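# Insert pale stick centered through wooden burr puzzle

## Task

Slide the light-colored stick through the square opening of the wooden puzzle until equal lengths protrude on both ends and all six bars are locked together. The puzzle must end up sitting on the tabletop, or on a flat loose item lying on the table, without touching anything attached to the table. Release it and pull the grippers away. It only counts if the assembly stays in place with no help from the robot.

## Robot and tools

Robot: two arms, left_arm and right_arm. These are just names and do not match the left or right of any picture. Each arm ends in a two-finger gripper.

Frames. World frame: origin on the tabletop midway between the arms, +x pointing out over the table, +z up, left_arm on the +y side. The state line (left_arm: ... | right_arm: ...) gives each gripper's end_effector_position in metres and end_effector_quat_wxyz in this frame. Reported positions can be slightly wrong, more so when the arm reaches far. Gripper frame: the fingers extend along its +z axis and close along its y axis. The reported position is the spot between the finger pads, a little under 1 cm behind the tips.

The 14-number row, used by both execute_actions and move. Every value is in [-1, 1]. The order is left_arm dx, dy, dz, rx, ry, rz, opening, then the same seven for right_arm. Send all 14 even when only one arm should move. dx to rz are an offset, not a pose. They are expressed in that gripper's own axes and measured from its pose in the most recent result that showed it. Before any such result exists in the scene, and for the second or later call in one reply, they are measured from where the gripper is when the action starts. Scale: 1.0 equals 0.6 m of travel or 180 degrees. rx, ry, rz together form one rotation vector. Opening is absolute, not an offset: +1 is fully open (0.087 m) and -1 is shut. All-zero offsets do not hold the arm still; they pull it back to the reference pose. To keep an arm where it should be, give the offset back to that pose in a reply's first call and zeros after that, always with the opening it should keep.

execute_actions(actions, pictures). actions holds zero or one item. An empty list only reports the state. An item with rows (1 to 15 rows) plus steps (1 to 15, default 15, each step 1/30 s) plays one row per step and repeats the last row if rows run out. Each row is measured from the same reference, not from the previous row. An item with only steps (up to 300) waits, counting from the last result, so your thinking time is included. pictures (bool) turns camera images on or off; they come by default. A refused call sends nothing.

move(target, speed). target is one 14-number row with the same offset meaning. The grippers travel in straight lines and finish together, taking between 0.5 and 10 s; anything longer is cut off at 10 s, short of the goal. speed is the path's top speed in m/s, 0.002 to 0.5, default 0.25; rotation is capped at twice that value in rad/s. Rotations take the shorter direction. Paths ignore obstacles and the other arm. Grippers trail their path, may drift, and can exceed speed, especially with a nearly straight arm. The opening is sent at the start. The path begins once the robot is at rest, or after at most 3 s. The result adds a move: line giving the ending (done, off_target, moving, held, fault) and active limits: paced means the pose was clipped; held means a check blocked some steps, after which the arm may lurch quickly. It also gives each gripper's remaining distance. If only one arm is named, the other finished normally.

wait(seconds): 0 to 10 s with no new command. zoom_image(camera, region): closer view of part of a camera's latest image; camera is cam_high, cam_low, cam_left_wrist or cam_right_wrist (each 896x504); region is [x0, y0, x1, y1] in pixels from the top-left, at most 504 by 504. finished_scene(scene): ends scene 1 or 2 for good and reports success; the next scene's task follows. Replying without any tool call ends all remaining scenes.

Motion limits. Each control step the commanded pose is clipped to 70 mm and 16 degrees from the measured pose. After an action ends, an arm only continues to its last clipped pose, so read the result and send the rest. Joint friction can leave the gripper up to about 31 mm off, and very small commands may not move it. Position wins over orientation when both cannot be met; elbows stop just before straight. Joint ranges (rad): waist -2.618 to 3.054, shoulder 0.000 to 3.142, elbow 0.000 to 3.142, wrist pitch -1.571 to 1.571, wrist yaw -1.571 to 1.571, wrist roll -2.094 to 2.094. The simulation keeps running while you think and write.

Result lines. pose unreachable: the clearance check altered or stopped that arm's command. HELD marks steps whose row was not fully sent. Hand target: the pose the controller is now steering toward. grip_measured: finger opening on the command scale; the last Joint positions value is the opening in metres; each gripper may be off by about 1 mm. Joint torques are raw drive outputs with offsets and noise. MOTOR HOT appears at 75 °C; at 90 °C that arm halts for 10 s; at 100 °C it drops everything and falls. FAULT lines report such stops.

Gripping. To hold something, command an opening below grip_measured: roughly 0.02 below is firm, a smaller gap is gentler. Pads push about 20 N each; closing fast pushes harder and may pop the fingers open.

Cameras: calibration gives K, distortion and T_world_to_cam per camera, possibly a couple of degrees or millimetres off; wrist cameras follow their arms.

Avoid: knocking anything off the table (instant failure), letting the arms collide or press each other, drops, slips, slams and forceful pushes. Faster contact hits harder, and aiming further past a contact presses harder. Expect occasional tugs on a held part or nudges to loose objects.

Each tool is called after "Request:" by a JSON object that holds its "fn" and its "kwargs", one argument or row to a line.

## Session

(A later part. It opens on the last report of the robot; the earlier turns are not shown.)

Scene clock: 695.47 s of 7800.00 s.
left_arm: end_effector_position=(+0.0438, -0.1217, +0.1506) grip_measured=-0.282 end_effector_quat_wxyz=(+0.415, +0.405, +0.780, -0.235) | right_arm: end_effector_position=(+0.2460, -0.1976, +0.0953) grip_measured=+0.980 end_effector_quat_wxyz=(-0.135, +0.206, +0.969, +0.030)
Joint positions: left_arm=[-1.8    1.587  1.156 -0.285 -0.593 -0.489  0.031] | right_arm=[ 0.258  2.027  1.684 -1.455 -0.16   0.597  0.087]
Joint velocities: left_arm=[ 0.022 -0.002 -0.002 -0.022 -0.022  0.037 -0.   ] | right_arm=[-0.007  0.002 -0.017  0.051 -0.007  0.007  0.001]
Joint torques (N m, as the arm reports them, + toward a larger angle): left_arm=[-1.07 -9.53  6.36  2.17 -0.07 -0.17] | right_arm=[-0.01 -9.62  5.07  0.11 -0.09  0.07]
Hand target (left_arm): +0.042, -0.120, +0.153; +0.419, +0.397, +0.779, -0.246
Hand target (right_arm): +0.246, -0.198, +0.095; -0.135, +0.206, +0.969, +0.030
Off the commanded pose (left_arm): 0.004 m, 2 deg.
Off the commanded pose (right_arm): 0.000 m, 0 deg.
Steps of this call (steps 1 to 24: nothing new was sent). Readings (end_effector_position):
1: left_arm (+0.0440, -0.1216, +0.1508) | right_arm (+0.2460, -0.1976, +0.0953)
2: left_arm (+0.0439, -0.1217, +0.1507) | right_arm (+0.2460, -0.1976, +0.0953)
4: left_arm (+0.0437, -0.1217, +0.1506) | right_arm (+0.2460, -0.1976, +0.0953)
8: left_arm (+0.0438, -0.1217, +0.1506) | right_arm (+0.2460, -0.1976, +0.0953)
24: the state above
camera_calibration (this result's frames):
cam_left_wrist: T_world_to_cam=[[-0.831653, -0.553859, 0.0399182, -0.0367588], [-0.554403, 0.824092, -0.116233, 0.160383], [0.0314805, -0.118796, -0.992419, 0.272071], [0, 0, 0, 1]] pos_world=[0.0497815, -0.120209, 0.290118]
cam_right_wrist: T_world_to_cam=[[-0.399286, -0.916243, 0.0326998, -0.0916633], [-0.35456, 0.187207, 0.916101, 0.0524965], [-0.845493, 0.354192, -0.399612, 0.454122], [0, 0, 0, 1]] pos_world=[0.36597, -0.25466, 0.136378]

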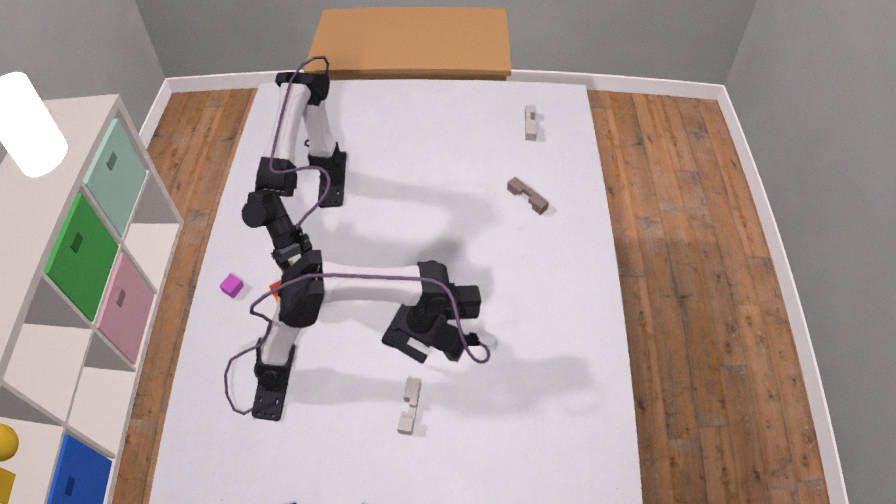

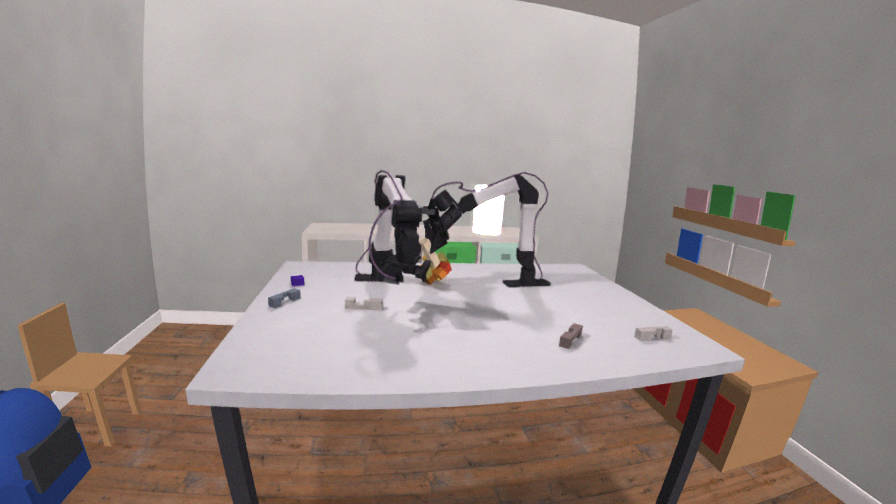

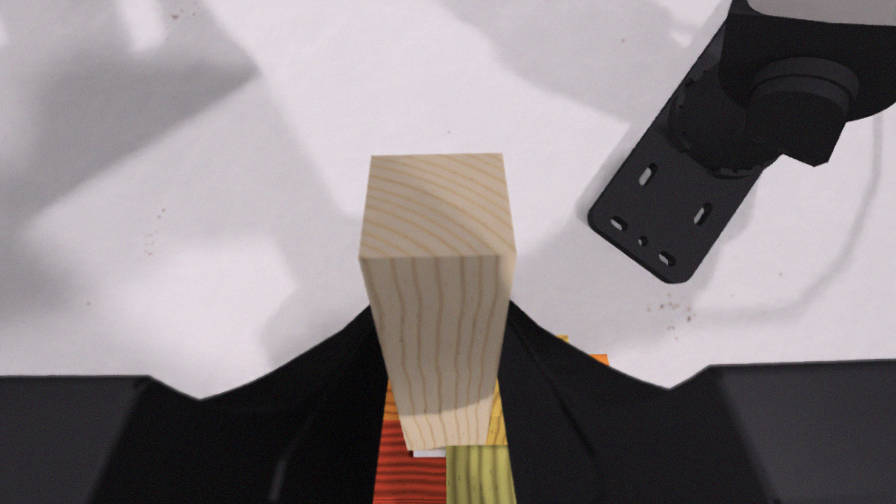

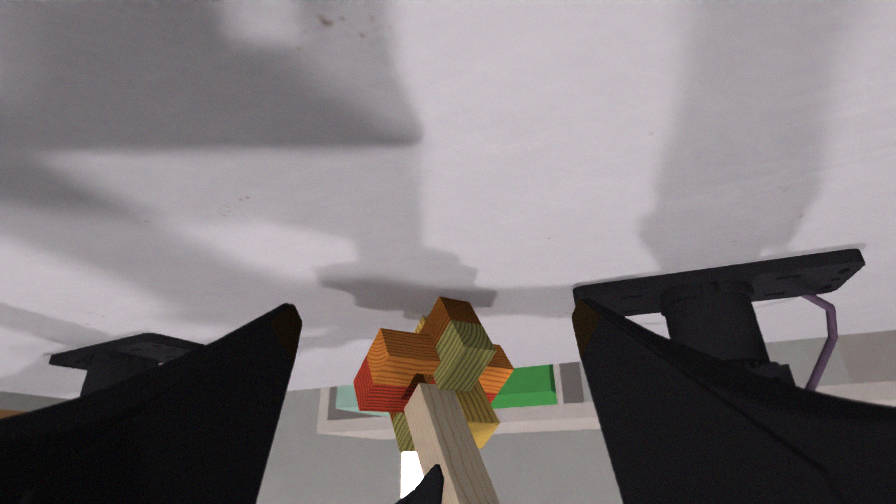

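Request:
{"fn": "execute_actions", "kwargs": {
  "actions": [
    {"rows": [[0.0,-0.002,-0.006,0.0026,-0.004,-0.004,-0.33,0,0,0,0,0,0,1],[0.0013,-0.002,-0.006,0.0026,-0.004,-0.004,-0.33,0,0,0,0,0,0,1],[0.0027,-0.002,-0.006,0.0026,-0.004,-0.004,-0.33,0,0,0,0,0,0,1],[0.004,-0.002,-0.006,0.0026,-0.004,-0.004,-0.33,0,0,0,0,0,0,1],[0.0053,-0.002,-0.006,0.0026,-0.004,-0.004,-0.33,0,0,0,0,0,0,1],[0.0067,-0.002,-0.006,0.0026,-0.004,-0.004,-0.33,0,0,0,0,0,0,1],[0.008,-0.002,-0.006,0.0026,-0.004,-0.004,-0.33,0,0,0,0,0,0,1],[0.0093,-0.002,-0.006,0.0026,-0.004,-0.004,-0.33,0,0,0,0,0,0,1],[0.0107,-0.002,-0.006,0.0026,-0.004,-0.004,-0.33,0,0,0,0,0,0,1],[0.012,-0.002,-0.006,0.0026,-0.004,-0.004,-0.33,0,0,0,0,0,0,1],[0.0133,-0.002,-0.006,0.0026,-0.004,-0.004,-0.33,0,0,0,0,0,0,1],[0.0147,-0.002,-0.006,0.0026,-0.004,-0.004,-0.33,0,0,0,0,0,0,1],[0.016,-0.002,-0.006,0.0026,-0.004,-0.004,-0.33,0,0,0,0,0,0,1],[0.0173,-0.002,-0.006,0.0026,-0.004,-0.004,-0.33,0,0,0,0,0,0,1],[0.0187,-0.002,-0.006,0.0026,-0.004,-0.004,-0.33,0,0,0,0,0,0,1]], "steps": 15}
  ],
  "pictures": false
}}

Request:
{"fn": "wait", "kwargs": {
  "seconds": 0.8
}}

Request:
{"fn": "zoom_image", "kwargs": {
  "camera": "cam_left_wrist",
  "region": [360, 384, 530, 504]
}}

Scene clock: 718.00 s of 7800.00 s.
left_arm: end_effector_position=(+0.0426, -0.1192, +0.1490) grip_measured=-0.282 end_effector_quat_wxyz=(+0.419, +0.402, +0.778, -0.239) | right_arm: end_effector_position=(+0.2460, -0.1976, +0.0953) grip_measured=+0.980 end_effector_quat_wxyz=(-0.135, +0.206, +0.969, +0.030)
Joint positions: left_arm=[-1.808  1.574  1.127 -0.259 -0.604 -0.493  0.031] | right_arm=[ 0.258  2.027  1.684 -1.455 -0.16   0.597  0.087]
Joint velocities: left_arm=[-0.022 -0.022 -0.066  0.168 -0.051  0.007  0.001] | right_arm=[ 0.017  0.002 -0.012 -0.066 -0.007  0.037  0.   ]
Joint torques (N m, as the arm reports them, + toward a larger angle): left_arm=[-1.49 -8.64  6.19  2.01  0.06 -0.14] | right_arm=[-0.06 -9.44  5.2   0.07 -0.09  0.06]
Hand target (left_arm): +0.038, -0.115, +0.143; +0.416, +0.401, +0.779, -0.243
Hand target (right_arm): +0.246, -0.198, +0.095; -0.135, +0.206, +0.969, +0.030
Off the commanded pose (left_arm): 0.009 m, 1 deg.
Off the commanded pose (right_arm): 0.000 m, 0 deg.
Steps of this call (steps 1 to 90: nothing new was sent; then 19.03 s passed at rest; steps 91 to 105: all 15 steps of this action). Readings (end_effector_position):
91: left_arm (+0.0438, -0.1217, +0.1506) | right_arm (+0.2460, -0.1976, +0.0953)
92: left_arm (+0.0438, -0.1217, +0.1506) | right_arm (+0.2460, -0.1976, +0.0953)
94: left_arm (+0.0438, -0.1217, +0.1506) | right_arm (+0.2460, -0.1976, +0.0953)
98: left_arm (+0.0429, -0.1209, +0.1499) | right_arm (+0.2460, -0.1976, +0.0953)
105: the state above

Scene clock: 718.80 s of 7800.00 s.
left_arm: end_effector_position=(+0.0425, -0.1192, +0.1491) grip_measured=-0.282 end_effector_quat_wxyz=(+0.421, +0.400, +0.777, -0.240) | right_arm: end_effector_position=(+0.2460, -0.1976, +0.0953) grip_measured=+0.980 end_effector_quat_wxyz=(-0.135, +0.206, +0.969, +0.030)
Joint positions: left_arm=[-1.81   1.572  1.122 -0.252 -0.609 -0.494  0.031] | right_arm=[ 0.258  2.027  1.684 -1.455 -0.16   0.597  0.087]
Joint velocities: left_arm=[-0.002  0.002 -0.002  0.066 -0.037 -0.066  0.001] | right_arm=[ 0.007 -0.002 -0.007 -0.051 -0.066  0.051 -0.001]
Joint torques (N m, as the arm reports them, + toward a larger angle): left_arm=[-1.34 -8.62  6.38  2.05  0.05 -0.12] | right_arm=[-0.12 -9.73  5.28  0.06 -0.08  0.07]
Hand target (left_arm): +0.038, -0.115, +0.143; +0.416, +0.401, +0.779, -0.243
Hand target (right_arm): +0.246, -0.198, +0.095; -0.135, +0.206, +0.969, +0.030
Off the commanded pose (left_arm): 0.009 m, 1 deg.
Off the commanded pose (right_arm): 0.000 m, 0 deg.
Steps of this call (steps 1 to 24: nothing new was sent). Readings (end_effector_position):
1: left_arm (+0.0427, -0.1192, +0.1491) | right_arm (+0.2460, -0.1976, +0.0953)
2: left_arm (+0.0425, -0.1191, +0.1491) | right_arm (+0.2460, -0.1976, +0.0953)
4: left_arm (+0.0425, -0.1191, +0.1490) | right_arm (+0.2460, -0.1976, +0.0953)
8: left_arm (+0.0427, -0.1191, +0.1490) | right_arm (+0.2460, -0.1976, +0.0953)
24: the state above
camera_calibration (this result's frames):
cam_left_wrist: T_world_to_cam=[[-0.829032, -0.557285, 0.0462541, -0.0378051], [-0.557989, 0.818957, -0.134004, 0.159608], [0.0367985, -0.136903, -0.989901, 0.268189], [0, 0, 0, 1]] pos_world=[0.047849, -0.115065, 0.288618]
cam_right_wrist: T_world_to_cam=[[-0.399286, -0.916243, 0.0326998, -0.0916633], [-0.35456, 0.187207, 0.916101, 0.0524965], [-0.845493, 0.354192, -0.399612, 0.454122], [0, 0, 0, 1]] pos_world=[0.36597, -0.25466, 0.136378]

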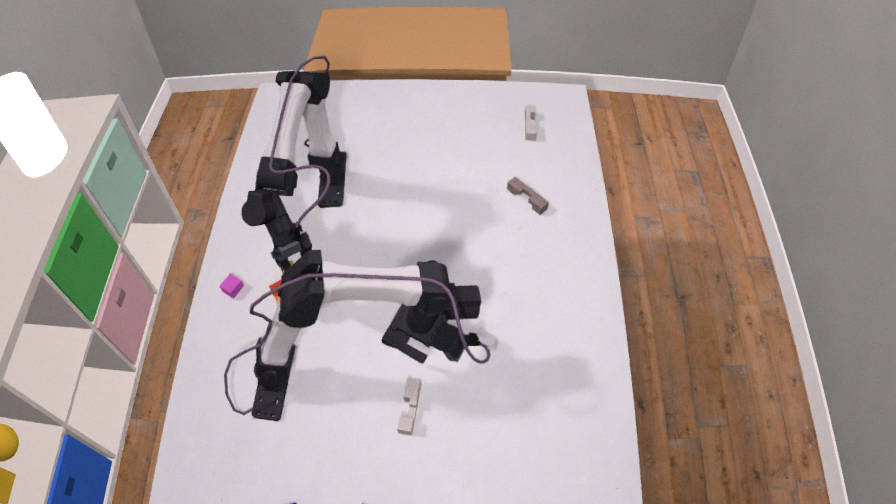

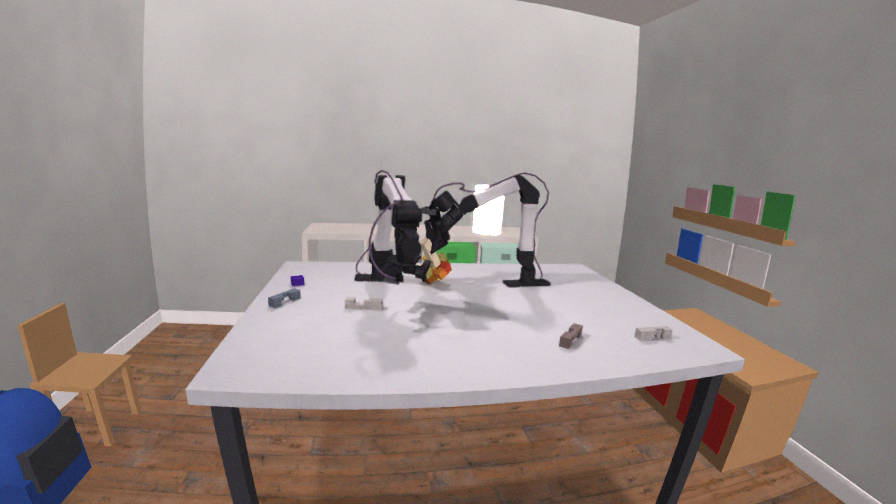

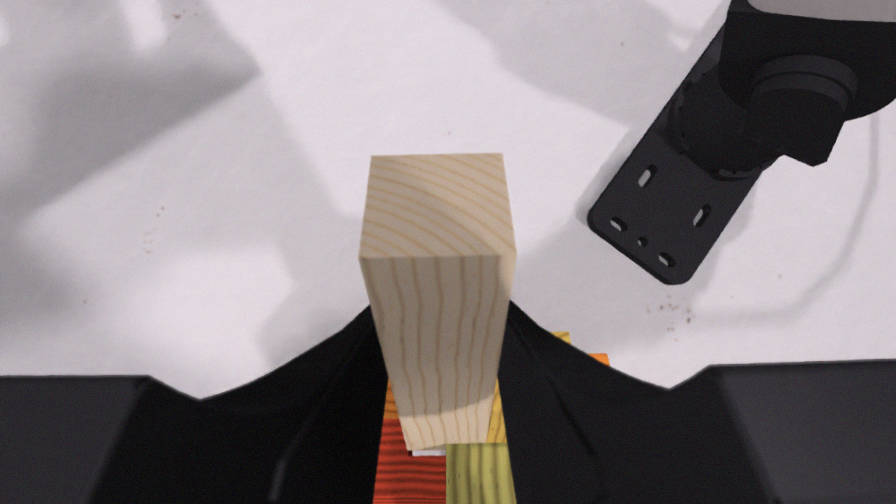

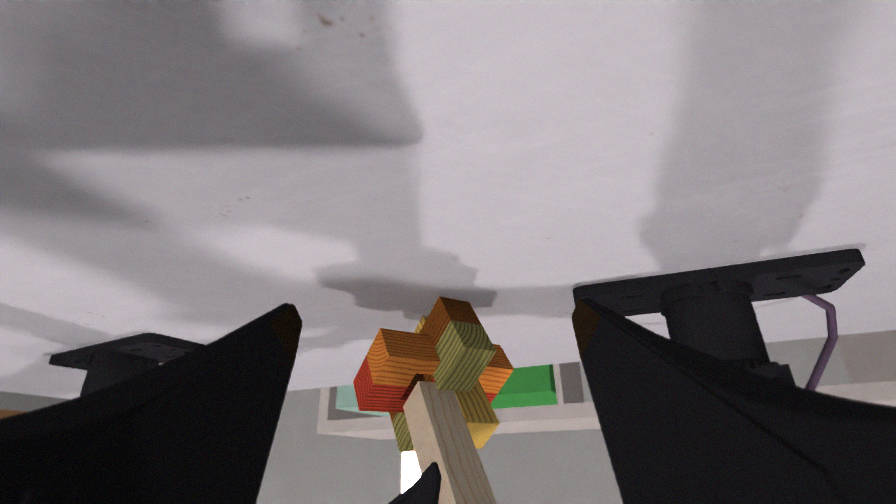

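Region (360, 384, 530, 504) of cam_left_wrist's 896x504 image, scaled by 2.965, with more detail than that image has; it fills the top 356 rows of this view, and the rest is white.

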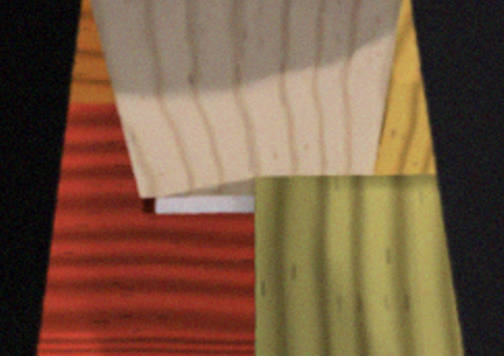

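Request:
{"fn": "execute_actions", "kwargs": {
  "actions": [
    {"rows": [[0.013,-0.0024,-0.003,0.0026,0.0034,-0.001,-0.33,0,0,0,0,0,0,1],[0.012,-0.0021,-0.0024,0.0026,0.0044,-0.0005,-0.33,0,0,0,0,0,0,1],[0.011,-0.0018,-0.0018,0.0026,0.0054,0,-0.33,0,0,0,0,0,0,1],[0.01,-0.0015,-0.0012,0.0026,0.0064,0.0005,-0.33,0,0,0,0,0,0,1],[0.01,-0.0012,-0.0006,0.0026,0.0074,0.001,-0.33,0,0,0,0,0,0,1],[0.01,-0.0009,0,0.0026,0.0084,0.0015,-0.33,0,0,0,0,0,0,1],[0.01,-0.0006,0.0006,0.0026,0.0094,0.002,-0.33,0,0,0,0,0,0,1],[0.01,-0.0003,0.0012,0.0026,0.0104,0.0025,-0.33,0,0,0,0,0,0,1],[0.01,0,0.0018,0.0026,0.0113,0.003,-0.33,0,0,0,0,0,0,1],[0.011,0,0.002,0.0026,0.0113,0.003,-0.33,0,0,0,0,0,0,1],[0.012,0,0.002,0.0026,0.0113,0.003,-0.33,0,0,0,0,0,0,1],[0.013,0,0.002,0.0026,0.0113,0.003,-0.33,0,0,0,0,0,0,1],[0.014,0,0.002,0.0026,0.0113,0.003,-0.33,0,0,0,0,0,0,1],[0.015,0,0.002,0.0026,0.0113,0.003,-0.33,0,0,0,0,0,0,1],[0.016,0,0.002,0.0026,0.0113,0.003,-0.33,0,0,0,0,0,0,1]], "steps": 15}
  ],
  "pictures": false
}}

Request:
{"fn": "wait", "kwargs": {
  "seconds": 0.8
}}

Request:
{"fn": "zoom_image", "kwargs": {
  "camera": "cam_left_wrist",
  "region": [360, 384, 530, 504]
}}

Scene clock: 763.10 s of 7800.00 s.
left_arm: end_effector_position=(+0.0424, -0.1191, +0.1490) grip_measured=-0.282 end_effector_quat_wxyz=(+0.421, +0.400, +0.777, -0.241) | right_arm: end_effector_position=(+0.2460, -0.1976, +0.0953) grip_measured=+0.980 end_effector_quat_wxyz=(-0.135, +0.206, +0.969, +0.030)
Joint positions: left_arm=[-1.81   1.572  1.122 -0.252 -0.609 -0.494  0.031] | right_arm=[ 0.258  2.027  1.684 -1.455 -0.16   0.597  0.087]
Joint velocities: left_arm=[-0.002 -0.002 -0.022 -0.022 -0.037  0.007  0.   ] | right_arm=[-0.007 -0.012 -0.012  0.007 -0.022  0.007  0.   ]
Joint torques (N m, as the arm reports them, + toward a larger angle): left_arm=[ 0.27 -7.11  8.11  1.65  0.21 -0.05] | right_arm=[ 0.05 -9.58  5.17  0.07 -0.07  0.05]
Hand target (left_arm): +0.040, -0.116, +0.140; +0.407, +0.409, +0.782, -0.234
Hand target (right_arm): +0.246, -0.198, +0.095; -0.135, +0.206, +0.969, +0.030
Off the commanded pose (left_arm): 0.010 m, 2 deg.
Off the commanded pose (right_arm): 0.000 m, 0 deg.
Steps of this call (steps 1 to 90: nothing new was sent; then 40.80 s passed at rest; steps 91 to 105: all 15 steps of this action). Readings (end_effector_position):
91: left_arm (+0.0425, -0.1192, +0.1491) | right_arm (+0.2460, -0.1976, +0.0953)
92: left_arm (+0.0425, -0.1192, +0.1491) | right_arm (+0.2460, -0.1976, +0.0953)
94: left_arm (+0.0425, -0.1192, +0.1491) | right_arm (+0.2460, -0.1976, +0.0953)
98: left_arm (+0.0425, -0.1192, +0.1491) | right_arm (+0.2460, -0.1976, +0.0953)
105: the state above

Scene clock: 763.90 s of 7800.00 s.
left_arm: end_effector_position=(+0.0424, -0.1191, +0.1490) grip_measured=-0.282 end_effector_quat_wxyz=(+0.421, +0.400, +0.777, -0.241) | right_arm: end_effector_position=(+0.2460, -0.1976, +0.0953) grip_measured=+0.980 end_effector_quat_wxyz=(-0.135, +0.206, +0.969, +0.030)
Joint positions: left_arm=[-1.81   1.572  1.122 -0.252 -0.609 -0.494  0.031] | right_arm=[ 0.258  2.027  1.684 -1.455 -0.16   0.597  0.087]
Joint velocities: left_arm=[ 0.012 -0.007 -0.012  0.037 -0.037 -0.007  0.001] | right_arm=[ 0.002  0.002 -0.022  0.037 -0.037 -0.022 -0.001]
Joint torques (N m, as the arm reports them, + toward a larger angle): left_arm=[-0.14 -7.24  8.28  1.68  0.24 -0.07] | right_arm=[ 0.11 -9.75  5.19  0.07 -0.11  0.07]
Hand target (left_arm): +0.040, -0.116, +0.140; +0.407, +0.409, +0.782, -0.234
Hand target (right_arm): +0.246, -0.198, +0.095; -0.135, +0.206, +0.969, +0.030
Off the commanded pose (left_arm): 0.010 m, 2 deg.
Off the commanded pose (right_arm): 0.000 m, 0 deg.
Steps of this call (steps 1 to 24: nothing new was sent). Readings (end_effector_position):
1: left_arm (+0.0424, -0.1191, +0.1490) | right_arm (+0.2460, -0.1976, +0.0953)
2: left_arm (+0.0424, -0.1191, +0.1490) | right_arm (+0.2460, -0.1976, +0.0953)
4: left_arm (+0.0424, -0.1191, +0.1490) | right_arm (+0.2460, -0.1976, +0.0953)
8: left_arm (+0.0424, -0.1191, +0.1490) | right_arm (+0.2460, -0.1976, +0.0953)
24: the state above
camera_calibration (this result's frames):
cam_left_wrist: T_world_to_cam=[[-0.829337, -0.556823, 0.0463512, -0.0378208], [-0.557569, 0.819343, -0.133394, 0.159438], [0.0362993, -0.136473, -0.989979, 0.268184], [0, 0, 0, 1]] pos_world=[0.0477966, -0.115094, 0.288518]
cam_right_wrist: T_world_to_cam=[[-0.399286, -0.916243, 0.0326998, -0.0916633], [-0.35456, 0.187207, 0.916101, 0.0524965], [-0.845493, 0.354192, -0.399612, 0.454122], [0, 0, 0, 1]] pos_world=[0.36597, -0.25466, 0.136378]

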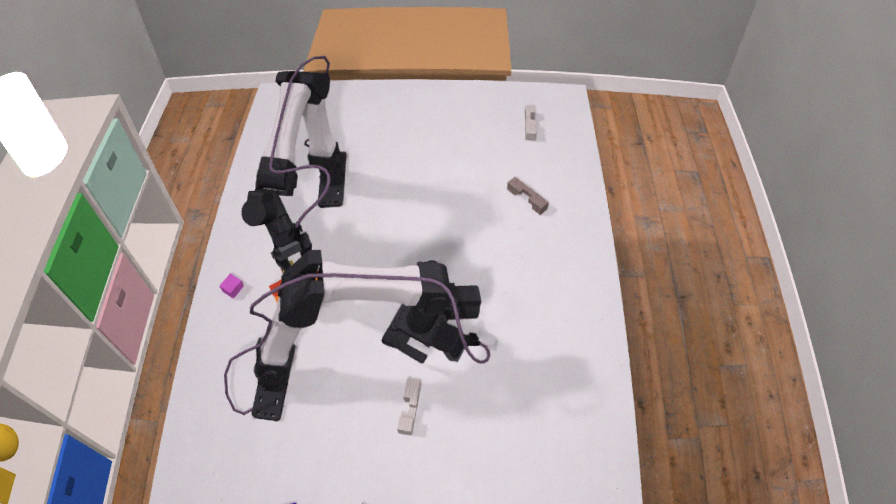

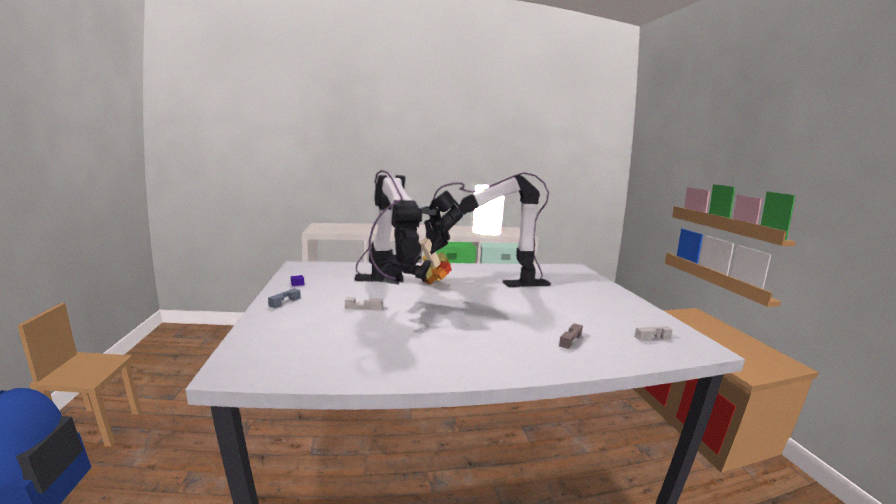

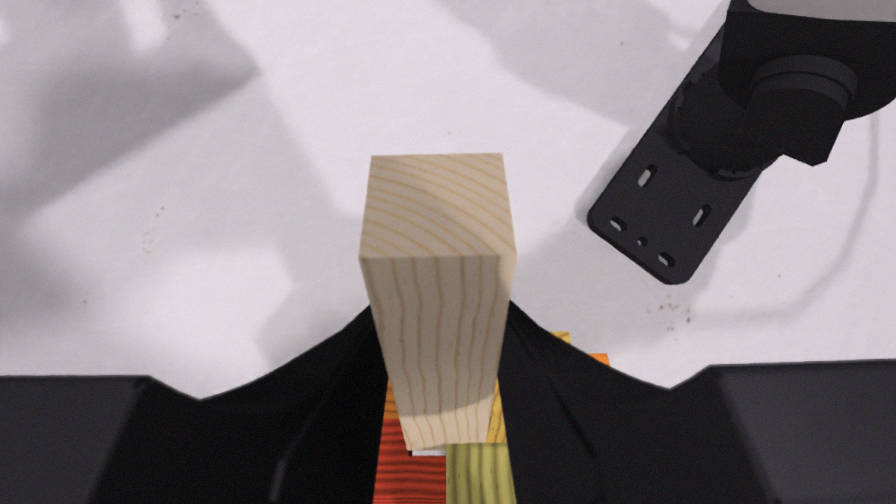

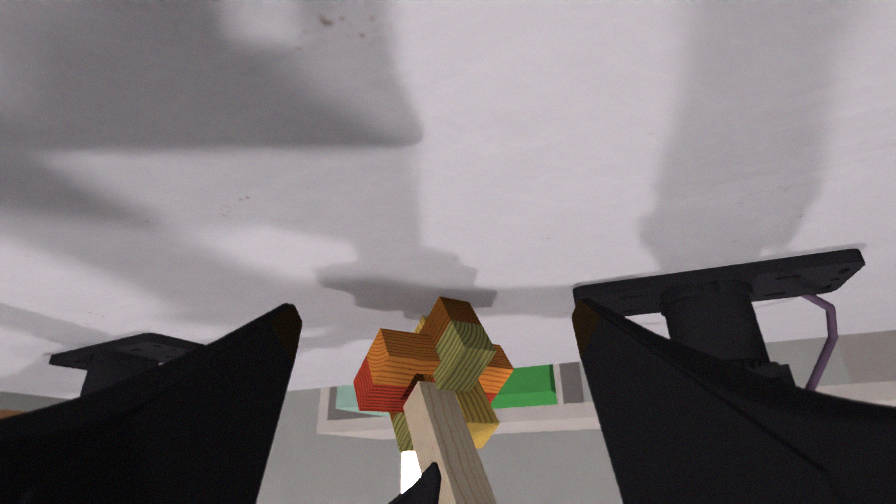

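Region (360, 384, 530, 504) of cam_left_wrist's 896x504 image, scaled by 2.965, with more detail than that image has; it fills the top 356 rows of this view, and the rest is white.

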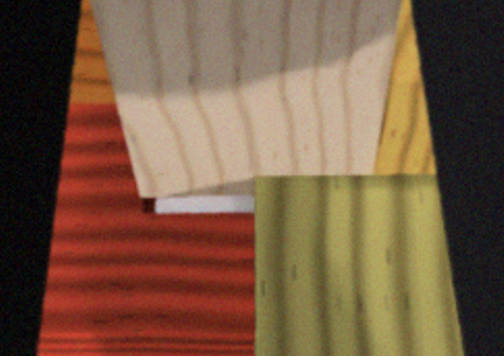

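Request:
{"fn": "zoom_image", "kwargs": {
  "camera": "cam_right_wrist",
  "region": [340, 290, 550, 504]
}}

Region (340, 290, 550, 504) of cam_right_wrist's 896x504 image, scaled by 2.355, with more detail than that image has; it fills the left 495 columns of this view, and the rest is white.

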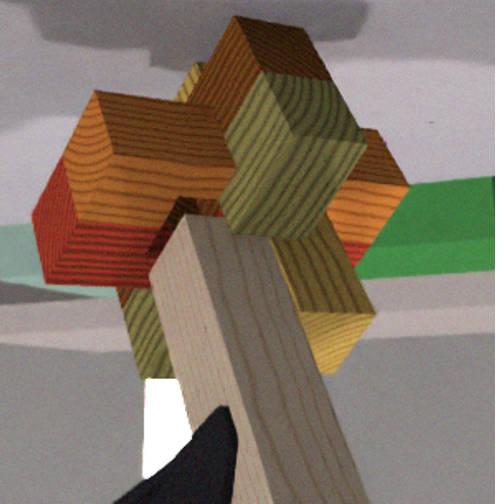

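Request:
{"fn": "execute_actions", "kwargs": {
  "actions": [
    {"rows": [[0.0174,0,0.0021,0.0026,0.0121,0.003,-0.33,0,0,0,0,0,0,1],[0.0188,0,0.0022,0.0026,0.013,0.003,-0.33,0,0,0,0,0,0,1],[0.0202,0,0.0023,0.0026,0.0138,0.003,-0.33,0,0,0,0,0,0,1],[0.0216,0,0.0024,0.0026,0.0147,0.003,-0.33,0,0,0,0,0,0,1],[0.023,0,0.0025,0.0026,0.0155,0.003,-0.33,0,0,0,0,0,0,1],[0.0244,0,0.0026,0.0026,0.0164,0.003,-0.33,0,0,0,0,0,0,1],[0.0258,0,0.0027,0.0026,0.0172,0.003,-0.33,0,0,0,0,0,0,1],[0.0272,0,0.0028,0.0026,0.0181,0.003,-0.33,0,0,0,0,0,0,1],[0.0286,0,0.0029,0.0026,0.0189,0.003,-0.33,0,0,0,0,0,0,1],[0.03,0,0.003,0.0026,0.0198,0.003,-0.33,0,0,0,0,0,0,1],[0.0314,0,0.003,0.0026,0.0206,0.003,-0.33,0,0,0,0,0,0,1],[0.0328,0,0.003,0.0026,0.0215,0.003,-0.33,0,0,0,0,0,0,1],[0.0342,0,0.003,0.0026,0.0223,0.003,-0.33,0,0,0,0,0,0,1],[0.0356,0,0.003,0.0026,0.0232,0.003,-0.33,0,0,0,0,0,0,1],[0.037,0,0.003,0.0026,0.024,0.003,-0.33,0,0,0,0,0,0,1]], "steps": 15}
  ],
  "pictures": false
}}

Request:
{"fn": "wait", "kwargs": {
  "seconds": 0.8
}}

Request:
{"fn": "zoom_image", "kwargs": {
  "camera": "cam_left_wrist",
  "region": [360, 384, 530, 504]
}}

Scene clock: 835.83 s of 7800.00 s.
left_arm: end_effector_position=(+0.0416, -0.1185, +0.1479) grip_measured=-0.282 end_effector_quat_wxyz=(+0.418, +0.399, +0.780, -0.241) | right_arm: end_effector_position=(+0.2460, -0.1976, +0.0953) grip_measured=+0.980 end_effector_quat_wxyz=(-0.135, +0.206, +0.969, +0.030)
Joint positions: left_arm=[-1.81   1.572  1.122 -0.258 -0.604 -0.502  0.031] | right_arm=[ 0.258  2.027  1.684 -1.455 -0.16   0.597  0.087]
Joint velocities: left_arm=[-0.017 -0.007 -0.002  0.051  0.066 -0.154  0.   ] | right_arm=[ 0.007 -0.017 -0.012 -0.007  0.007 -0.007 -0.001]
Joint torques (N m, as the arm reports them, + toward a larger angle): left_arm=[-0.38 -6.83  7.49  1.54  0.23 -0.21] | right_arm=[ 0.06 -9.61  5.11  0.1  -0.09  0.06]
Hand target (left_arm): +0.036, -0.110, +0.130; +0.391, +0.414, +0.790, -0.226
Hand target (right_arm): +0.246, -0.198, +0.095; -0.135, +0.206, +0.969, +0.030
Off the commanded pose (left_arm): 0.021 m, 4 deg.
Off the commanded pose (right_arm): 0.000 m, 0 deg.
Steps of this call (steps 1 to 90: nothing new was sent; then 68.43 s passed at rest; steps 91 to 105: all 15 steps of this action). Readings (end_effector_position):
91: left_arm (+0.0424, -0.1191, +0.1490) | right_arm (+0.2460, -0.1976, +0.0953)
92: left_arm (+0.0424, -0.1191, +0.1490) | right_arm (+0.2460, -0.1976, +0.0953)
94: left_arm (+0.0424, -0.1192, +0.1490) | right_arm (+0.2460, -0.1976, +0.0953)
98: left_arm (+0.0421, -0.1192, +0.1489) | right_arm (+0.2460, -0.1976, +0.0953)
105: the state above

Scene clock: 836.63 s of 7800.00 s.
left_arm: end_effector_position=(+0.0406, -0.1162, +0.1452) grip_measured=-0.282 end_effector_quat_wxyz=(+0.412, +0.402, +0.783, -0.238) | right_arm: end_effector_position=(+0.2460, -0.1976, +0.0953) grip_measured=+0.980 end_effector_quat_wxyz=(-0.135, +0.206, +0.969, +0.030)
Joint positions: left_arm=[-1.81   1.572  1.122 -0.274 -0.597 -0.51   0.031] | right_arm=[ 0.258  2.027  1.684 -1.455 -0.16   0.597  0.087]
Joint velocities: left_arm=[-0.012 -0.002 -0.022 -0.007  0.051  0.022 -0.001] | right_arm=[-0.007 -0.012 -0.012 -0.051  0.022 -0.007 -0.001]
Joint torques (N m, as the arm reports them, + toward a larger angle): left_arm=[-0.28 -6.54  7.39  1.56  0.28 -0.26] | right_arm=[ 0.   -9.51  5.25  0.04 -0.05  0.06]
Hand target (left_arm): +0.036, -0.111, +0.130; +0.391, +0.414, +0.790, -0.226
Hand target (right_arm): +0.246, -0.198, +0.095; -0.135, +0.206, +0.969, +0.030
Off the commanded pose (left_arm): 0.017 m, 3 deg.
Off the commanded pose (right_arm): 0.000 m, 0 deg.
Steps of this call (steps 1 to 24: nothing new was sent). Readings (end_effector_position):
1: left_arm (+0.0415, -0.1184, +0.1477) | right_arm (+0.2460, -0.1976, +0.0953)
2: left_arm (+0.0415, -0.1182, +0.1476) | right_arm (+0.2460, -0.1976, +0.0953)
4: left_arm (+0.0413, -0.1178, +0.1471) | right_arm (+0.2460, -0.1976, +0.0953)
8: left_arm (+0.0406, -0.1163, +0.1453) | right_arm (+0.2460, -0.1976, +0.0953)
24: the state above
camera_calibration (this result's frames):
cam_left_wrist: T_world_to_cam=[[-0.828485, -0.557687, 0.0509674, -0.0383206], [-0.559619, 0.821064, -0.112606, 0.152765], [0.0209514, -0.121815, -0.992332, 0.267558], [0, 0, 0, 1]] pos_world=[0.0481365, -0.114208, 0.284661]
cam_right_wrist: T_world_to_cam=[[-0.399286, -0.916243, 0.0326998, -0.0916633], [-0.35456, 0.187207, 0.916101, 0.0524965], [-0.845493, 0.354192, -0.399612, 0.454122], [0, 0, 0, 1]] pos_world=[0.36597, -0.25466, 0.136378]

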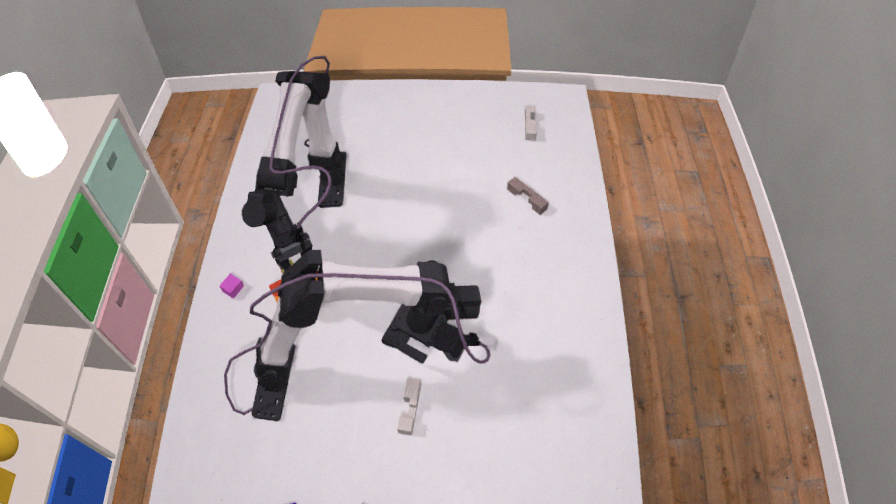

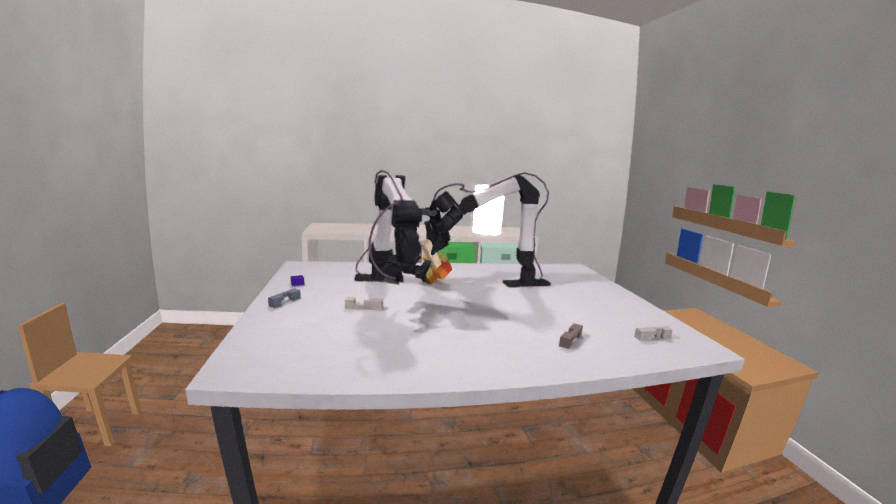

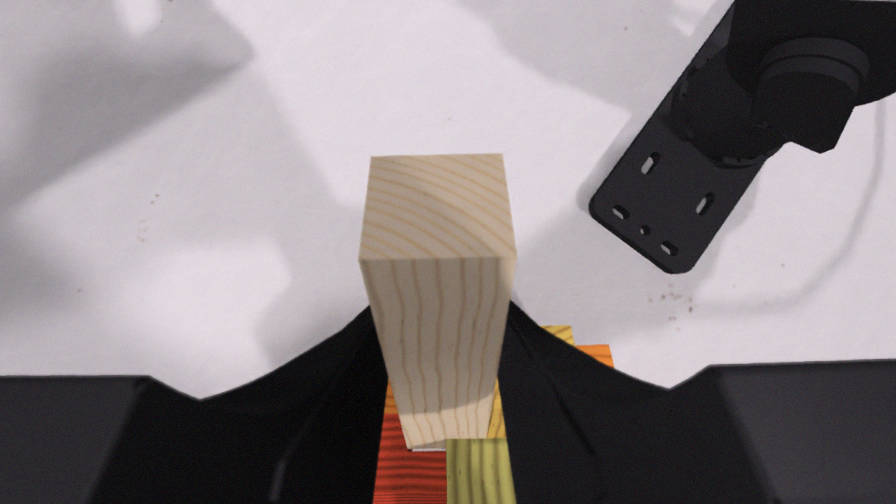

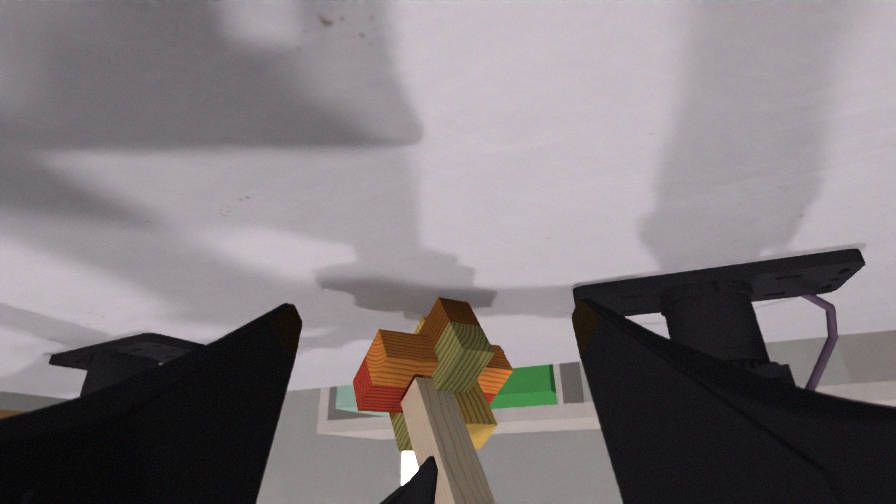

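Region (360, 384, 530, 504) of cam_left_wrist's 896x504 image, scaled by 2.965, with more detail than that image has; it fills the top 356 rows of this view, and the rest is white.

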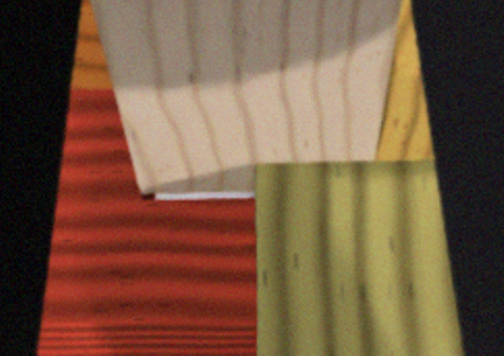

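Request:
{"fn": "execute_actions", "kwargs": {
  "actions": [
    {"rows": [[0.03,-0.0004,0.0048,0.0015,0.0174,0.0042,-0.33,0,0,0,0,0,0,1],[0.0315,-0.0004,0.0044,0.0015,0.0176,0.0042,-0.33,0,0,0,0,0,0,1],[0.033,-0.0004,0.004,0.0015,0.0178,0.0042,-0.33,0,0,0,0,0,0,1],[0.0345,-0.0004,0.0036,0.0015,0.018,0.0042,-0.33,0,0,0,0,0,0,1],[0.036,-0.0004,0.0032,0.0015,0.0182,0.0042,-0.33,0,0,0,0,0,0,1],[0.0375,-0.0004,0.0028,0.0015,0.0184,0.0042,-0.33,0,0,0,0,0,0,1],[0.039,-0.0004,0.0024,0.0015,0.0186,0.0042,-0.33,0,0,0,0,0,0,1],[0.0405,-0.0004,0.002,0.0015,0.0188,0.0042,-0.33,0,0,0,0,0,0,1],[0.042,-0.0004,0.002,0.0015,0.019,0.0042,-0.33,0,0,0,0,0,0,1],[0.0435,-0.0004,0.002,0.0015,0.0192,0.0042,-0.33,0,0,0,0,0,0,1],[0.045,-0.0004,0.002,0.0015,0.0194,0.0042,-0.33,0,0,0,0,0,0,1],[0.0465,-0.0004,0.002,0.0015,0.0196,0.0042,-0.33,0,0,0,0,0,0,1],[0.048,-0.0004,0.002,0.0015,0.0198,0.0042,-0.33,0,0,0,0,0,0,1],[0.0495,-0.0004,0.002,0.0015,0.02,0.0042,-0.33,0,0,0,0,0,0,1],[0.051,-0.0004,0.002,0.0015,0.02,0.0042,-0.33,0,0,0,0,0,0,1]], "steps": 15}
  ],
  "pictures": false
}}

Request:
{"fn": "wait", "kwargs": {
  "seconds": 1.0
}}

Request:
{"fn": "zoom_image", "kwargs": {
  "camera": "cam_left_wrist",
  "region": [360, 384, 530, 504]
}}

Scene clock: 864.03 s of 7800.00 s.
left_arm: end_effector_position=(+0.0408, -0.1138, +0.1405) grip_measured=-0.282 end_effector_quat_wxyz=(+0.409, +0.398, +0.786, -0.236) | right_arm: end_effector_position=(+0.2460, -0.1976, +0.0953) grip_measured=+0.980 end_effector_quat_wxyz=(-0.135, +0.206, +0.969, +0.030)
Joint positions: left_arm=[-1.81   1.572  1.109 -0.272 -0.599 -0.524  0.031] | right_arm=[ 0.258  2.027  1.684 -1.455 -0.16   0.597  0.087]
Joint velocities: left_arm=[-0.022 -0.002 -0.022  0.11  -0.051 -0.066 -0.001] | right_arm=[ 0.007  0.007 -0.017  0.007 -0.007 -0.037 -0.   ]
Joint torques (N m, as the arm reports them, + toward a larger angle): left_arm=[-1.91 -7.26  5.47  1.64  0.24 -0.1 ] | right_arm=[ 0.08 -9.66  5.28  0.05 -0.07  0.08]
Hand target (left_arm): +0.031, -0.103, +0.119; +0.388, +0.415, +0.792, -0.223
Hand target (right_arm): +0.246, -0.198, +0.095; -0.135, +0.206, +0.969, +0.030
Off the commanded pose (left_arm): 0.026 m, 3 deg.
Off the commanded pose (right_arm): 0.000 m, 0 deg.
Steps of this call (steps 1 to 90: nothing new was sent; then 23.90 s passed at rest; steps 91 to 105: all 15 steps of this action). Readings (end_effector_position):
91: left_arm (+0.0406, -0.1162, +0.1452) | right_arm (+0.2460, -0.1976, +0.0953)
92: left_arm (+0.0406, -0.1162, +0.1452) | right_arm (+0.2460, -0.1976, +0.0953)
94: left_arm (+0.0405, -0.1162, +0.1452) | right_arm (+0.2460, -0.1976, +0.0953)
98: left_arm (+0.0404, -0.1163, +0.1452) | right_arm (+0.2460, -0.1976, +0.0953)
105: the state above

Scene clock: 865.03 s of 7800.00 s.
left_arm: end_effector_position=(+0.0407, -0.1136, +0.1398) grip_measured=-0.282 end_effector_quat_wxyz=(+0.409, +0.397, +0.787, -0.236) | right_arm: end_effector_position=(+0.2460, -0.1976, +0.0953) grip_measured=+0.980 end_effector_quat_wxyz=(-0.135, +0.206, +0.969, +0.030)
Joint positions: left_arm=[-1.81   1.572  1.107 -0.27  -0.599 -0.528  0.031] | right_arm=[ 0.258  2.027  1.684 -1.455 -0.16   0.597  0.087]
Joint velocities: left_arm=[-0.017 -0.012  0.017  0.007  0.037  0.022 -0.   ] | right_arm=[-0.002 -0.002 -0.007 -0.051 -0.051 -0.022  0.001]
Joint torques (N m, as the arm reports them, + toward a larger angle): left_arm=[-1.85 -7.13  5.69  1.72  0.15 -0.17] | right_arm=[-0.18 -9.88  5.44  0.06 -0.12  0.01]
Hand target (left_arm): +0.031, -0.103, +0.119; +0.388, +0.415, +0.792, -0.223
Hand target (right_arm): +0.246, -0.198, +0.095; -0.135, +0.206, +0.969, +0.030
Off the commanded pose (left_arm): 0.025 m, 4 deg.
Off the commanded pose (right_arm): 0.000 m, 0 deg.
Steps of this call (steps 1 to 30: nothing new was sent). Readings (end_effector_position):
1: left_arm (+0.0408, -0.1139, +0.1405) | right_arm (+0.2460, -0.1976, +0.0953)
2: left_arm (+0.0408, -0.1137, +0.1401) | right_arm (+0.2460, -0.1976, +0.0953)
4: left_arm (+0.0407, -0.1136, +0.1398) | right_arm (+0.2460, -0.1976, +0.0953)
8: left_arm (+0.0407, -0.1136, +0.1398) | right_arm (+0.2460, -0.1976, +0.0953)
30: the state above
camera_calibration (this result's frames):
cam_left_wrist: T_world_to_cam=[[-0.821908, -0.56679, 0.0567069, -0.0386106], [-0.569472, 0.815348, -0.104448, 0.148739], [0.0129644, -0.11814, -0.992912, 0.26334], [0, 0, 0, 1]] pos_world=[0.0495544, -0.112047, 0.279199]
cam_right_wrist: T_world_to_cam=[[-0.399286, -0.916243, 0.0326998, -0.0916633], [-0.35456, 0.187207, 0.916101, 0.0524965], [-0.845493, 0.354192, -0.399612, 0.454122], [0, 0, 0, 1]] pos_world=[0.36597, -0.25466, 0.136378]

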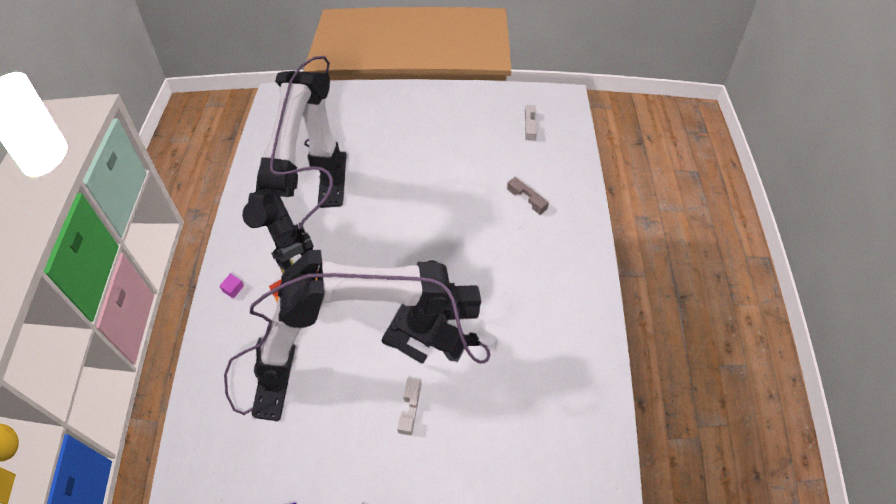

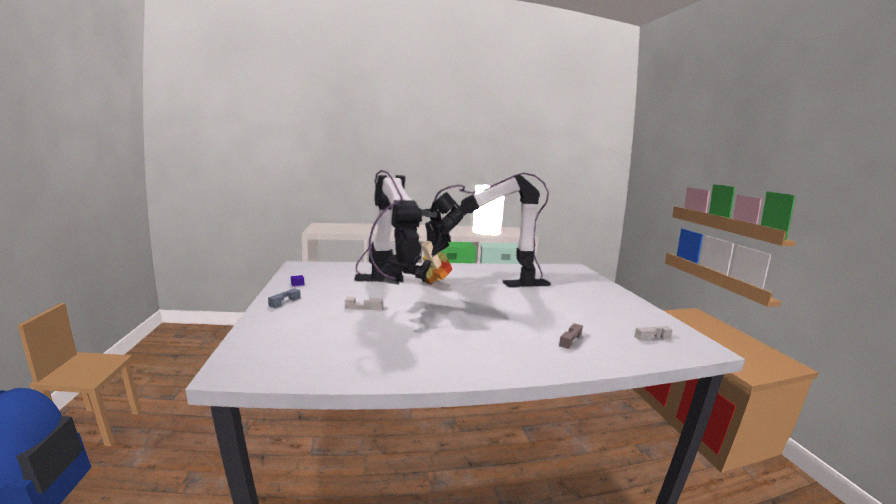

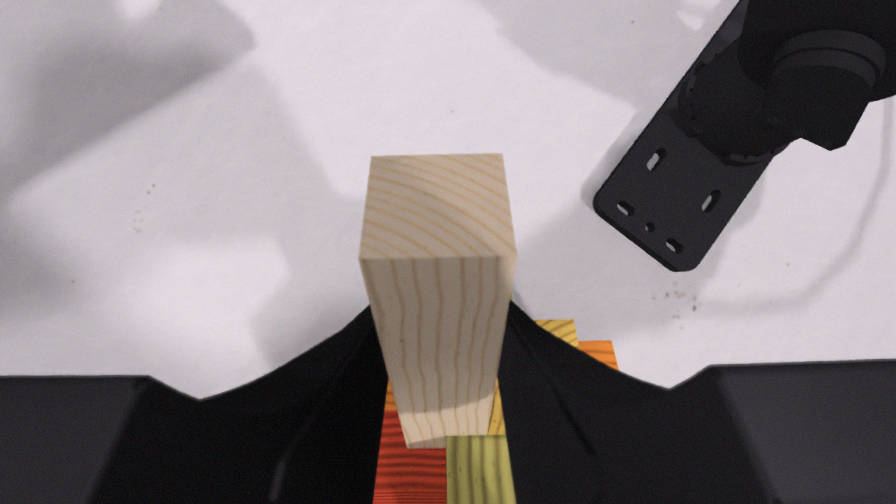

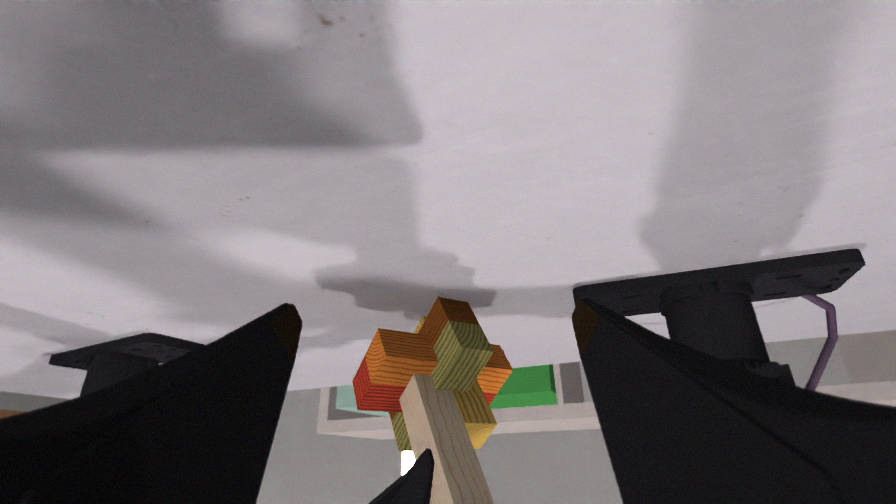

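Region (360, 384, 530, 504) of cam_left_wrist's 896x504 image, scaled by 2.965, with more detail than that image has; it fills the top 356 rows of this view, and the rest is white.

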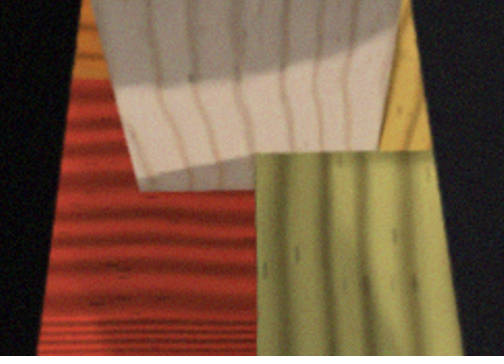

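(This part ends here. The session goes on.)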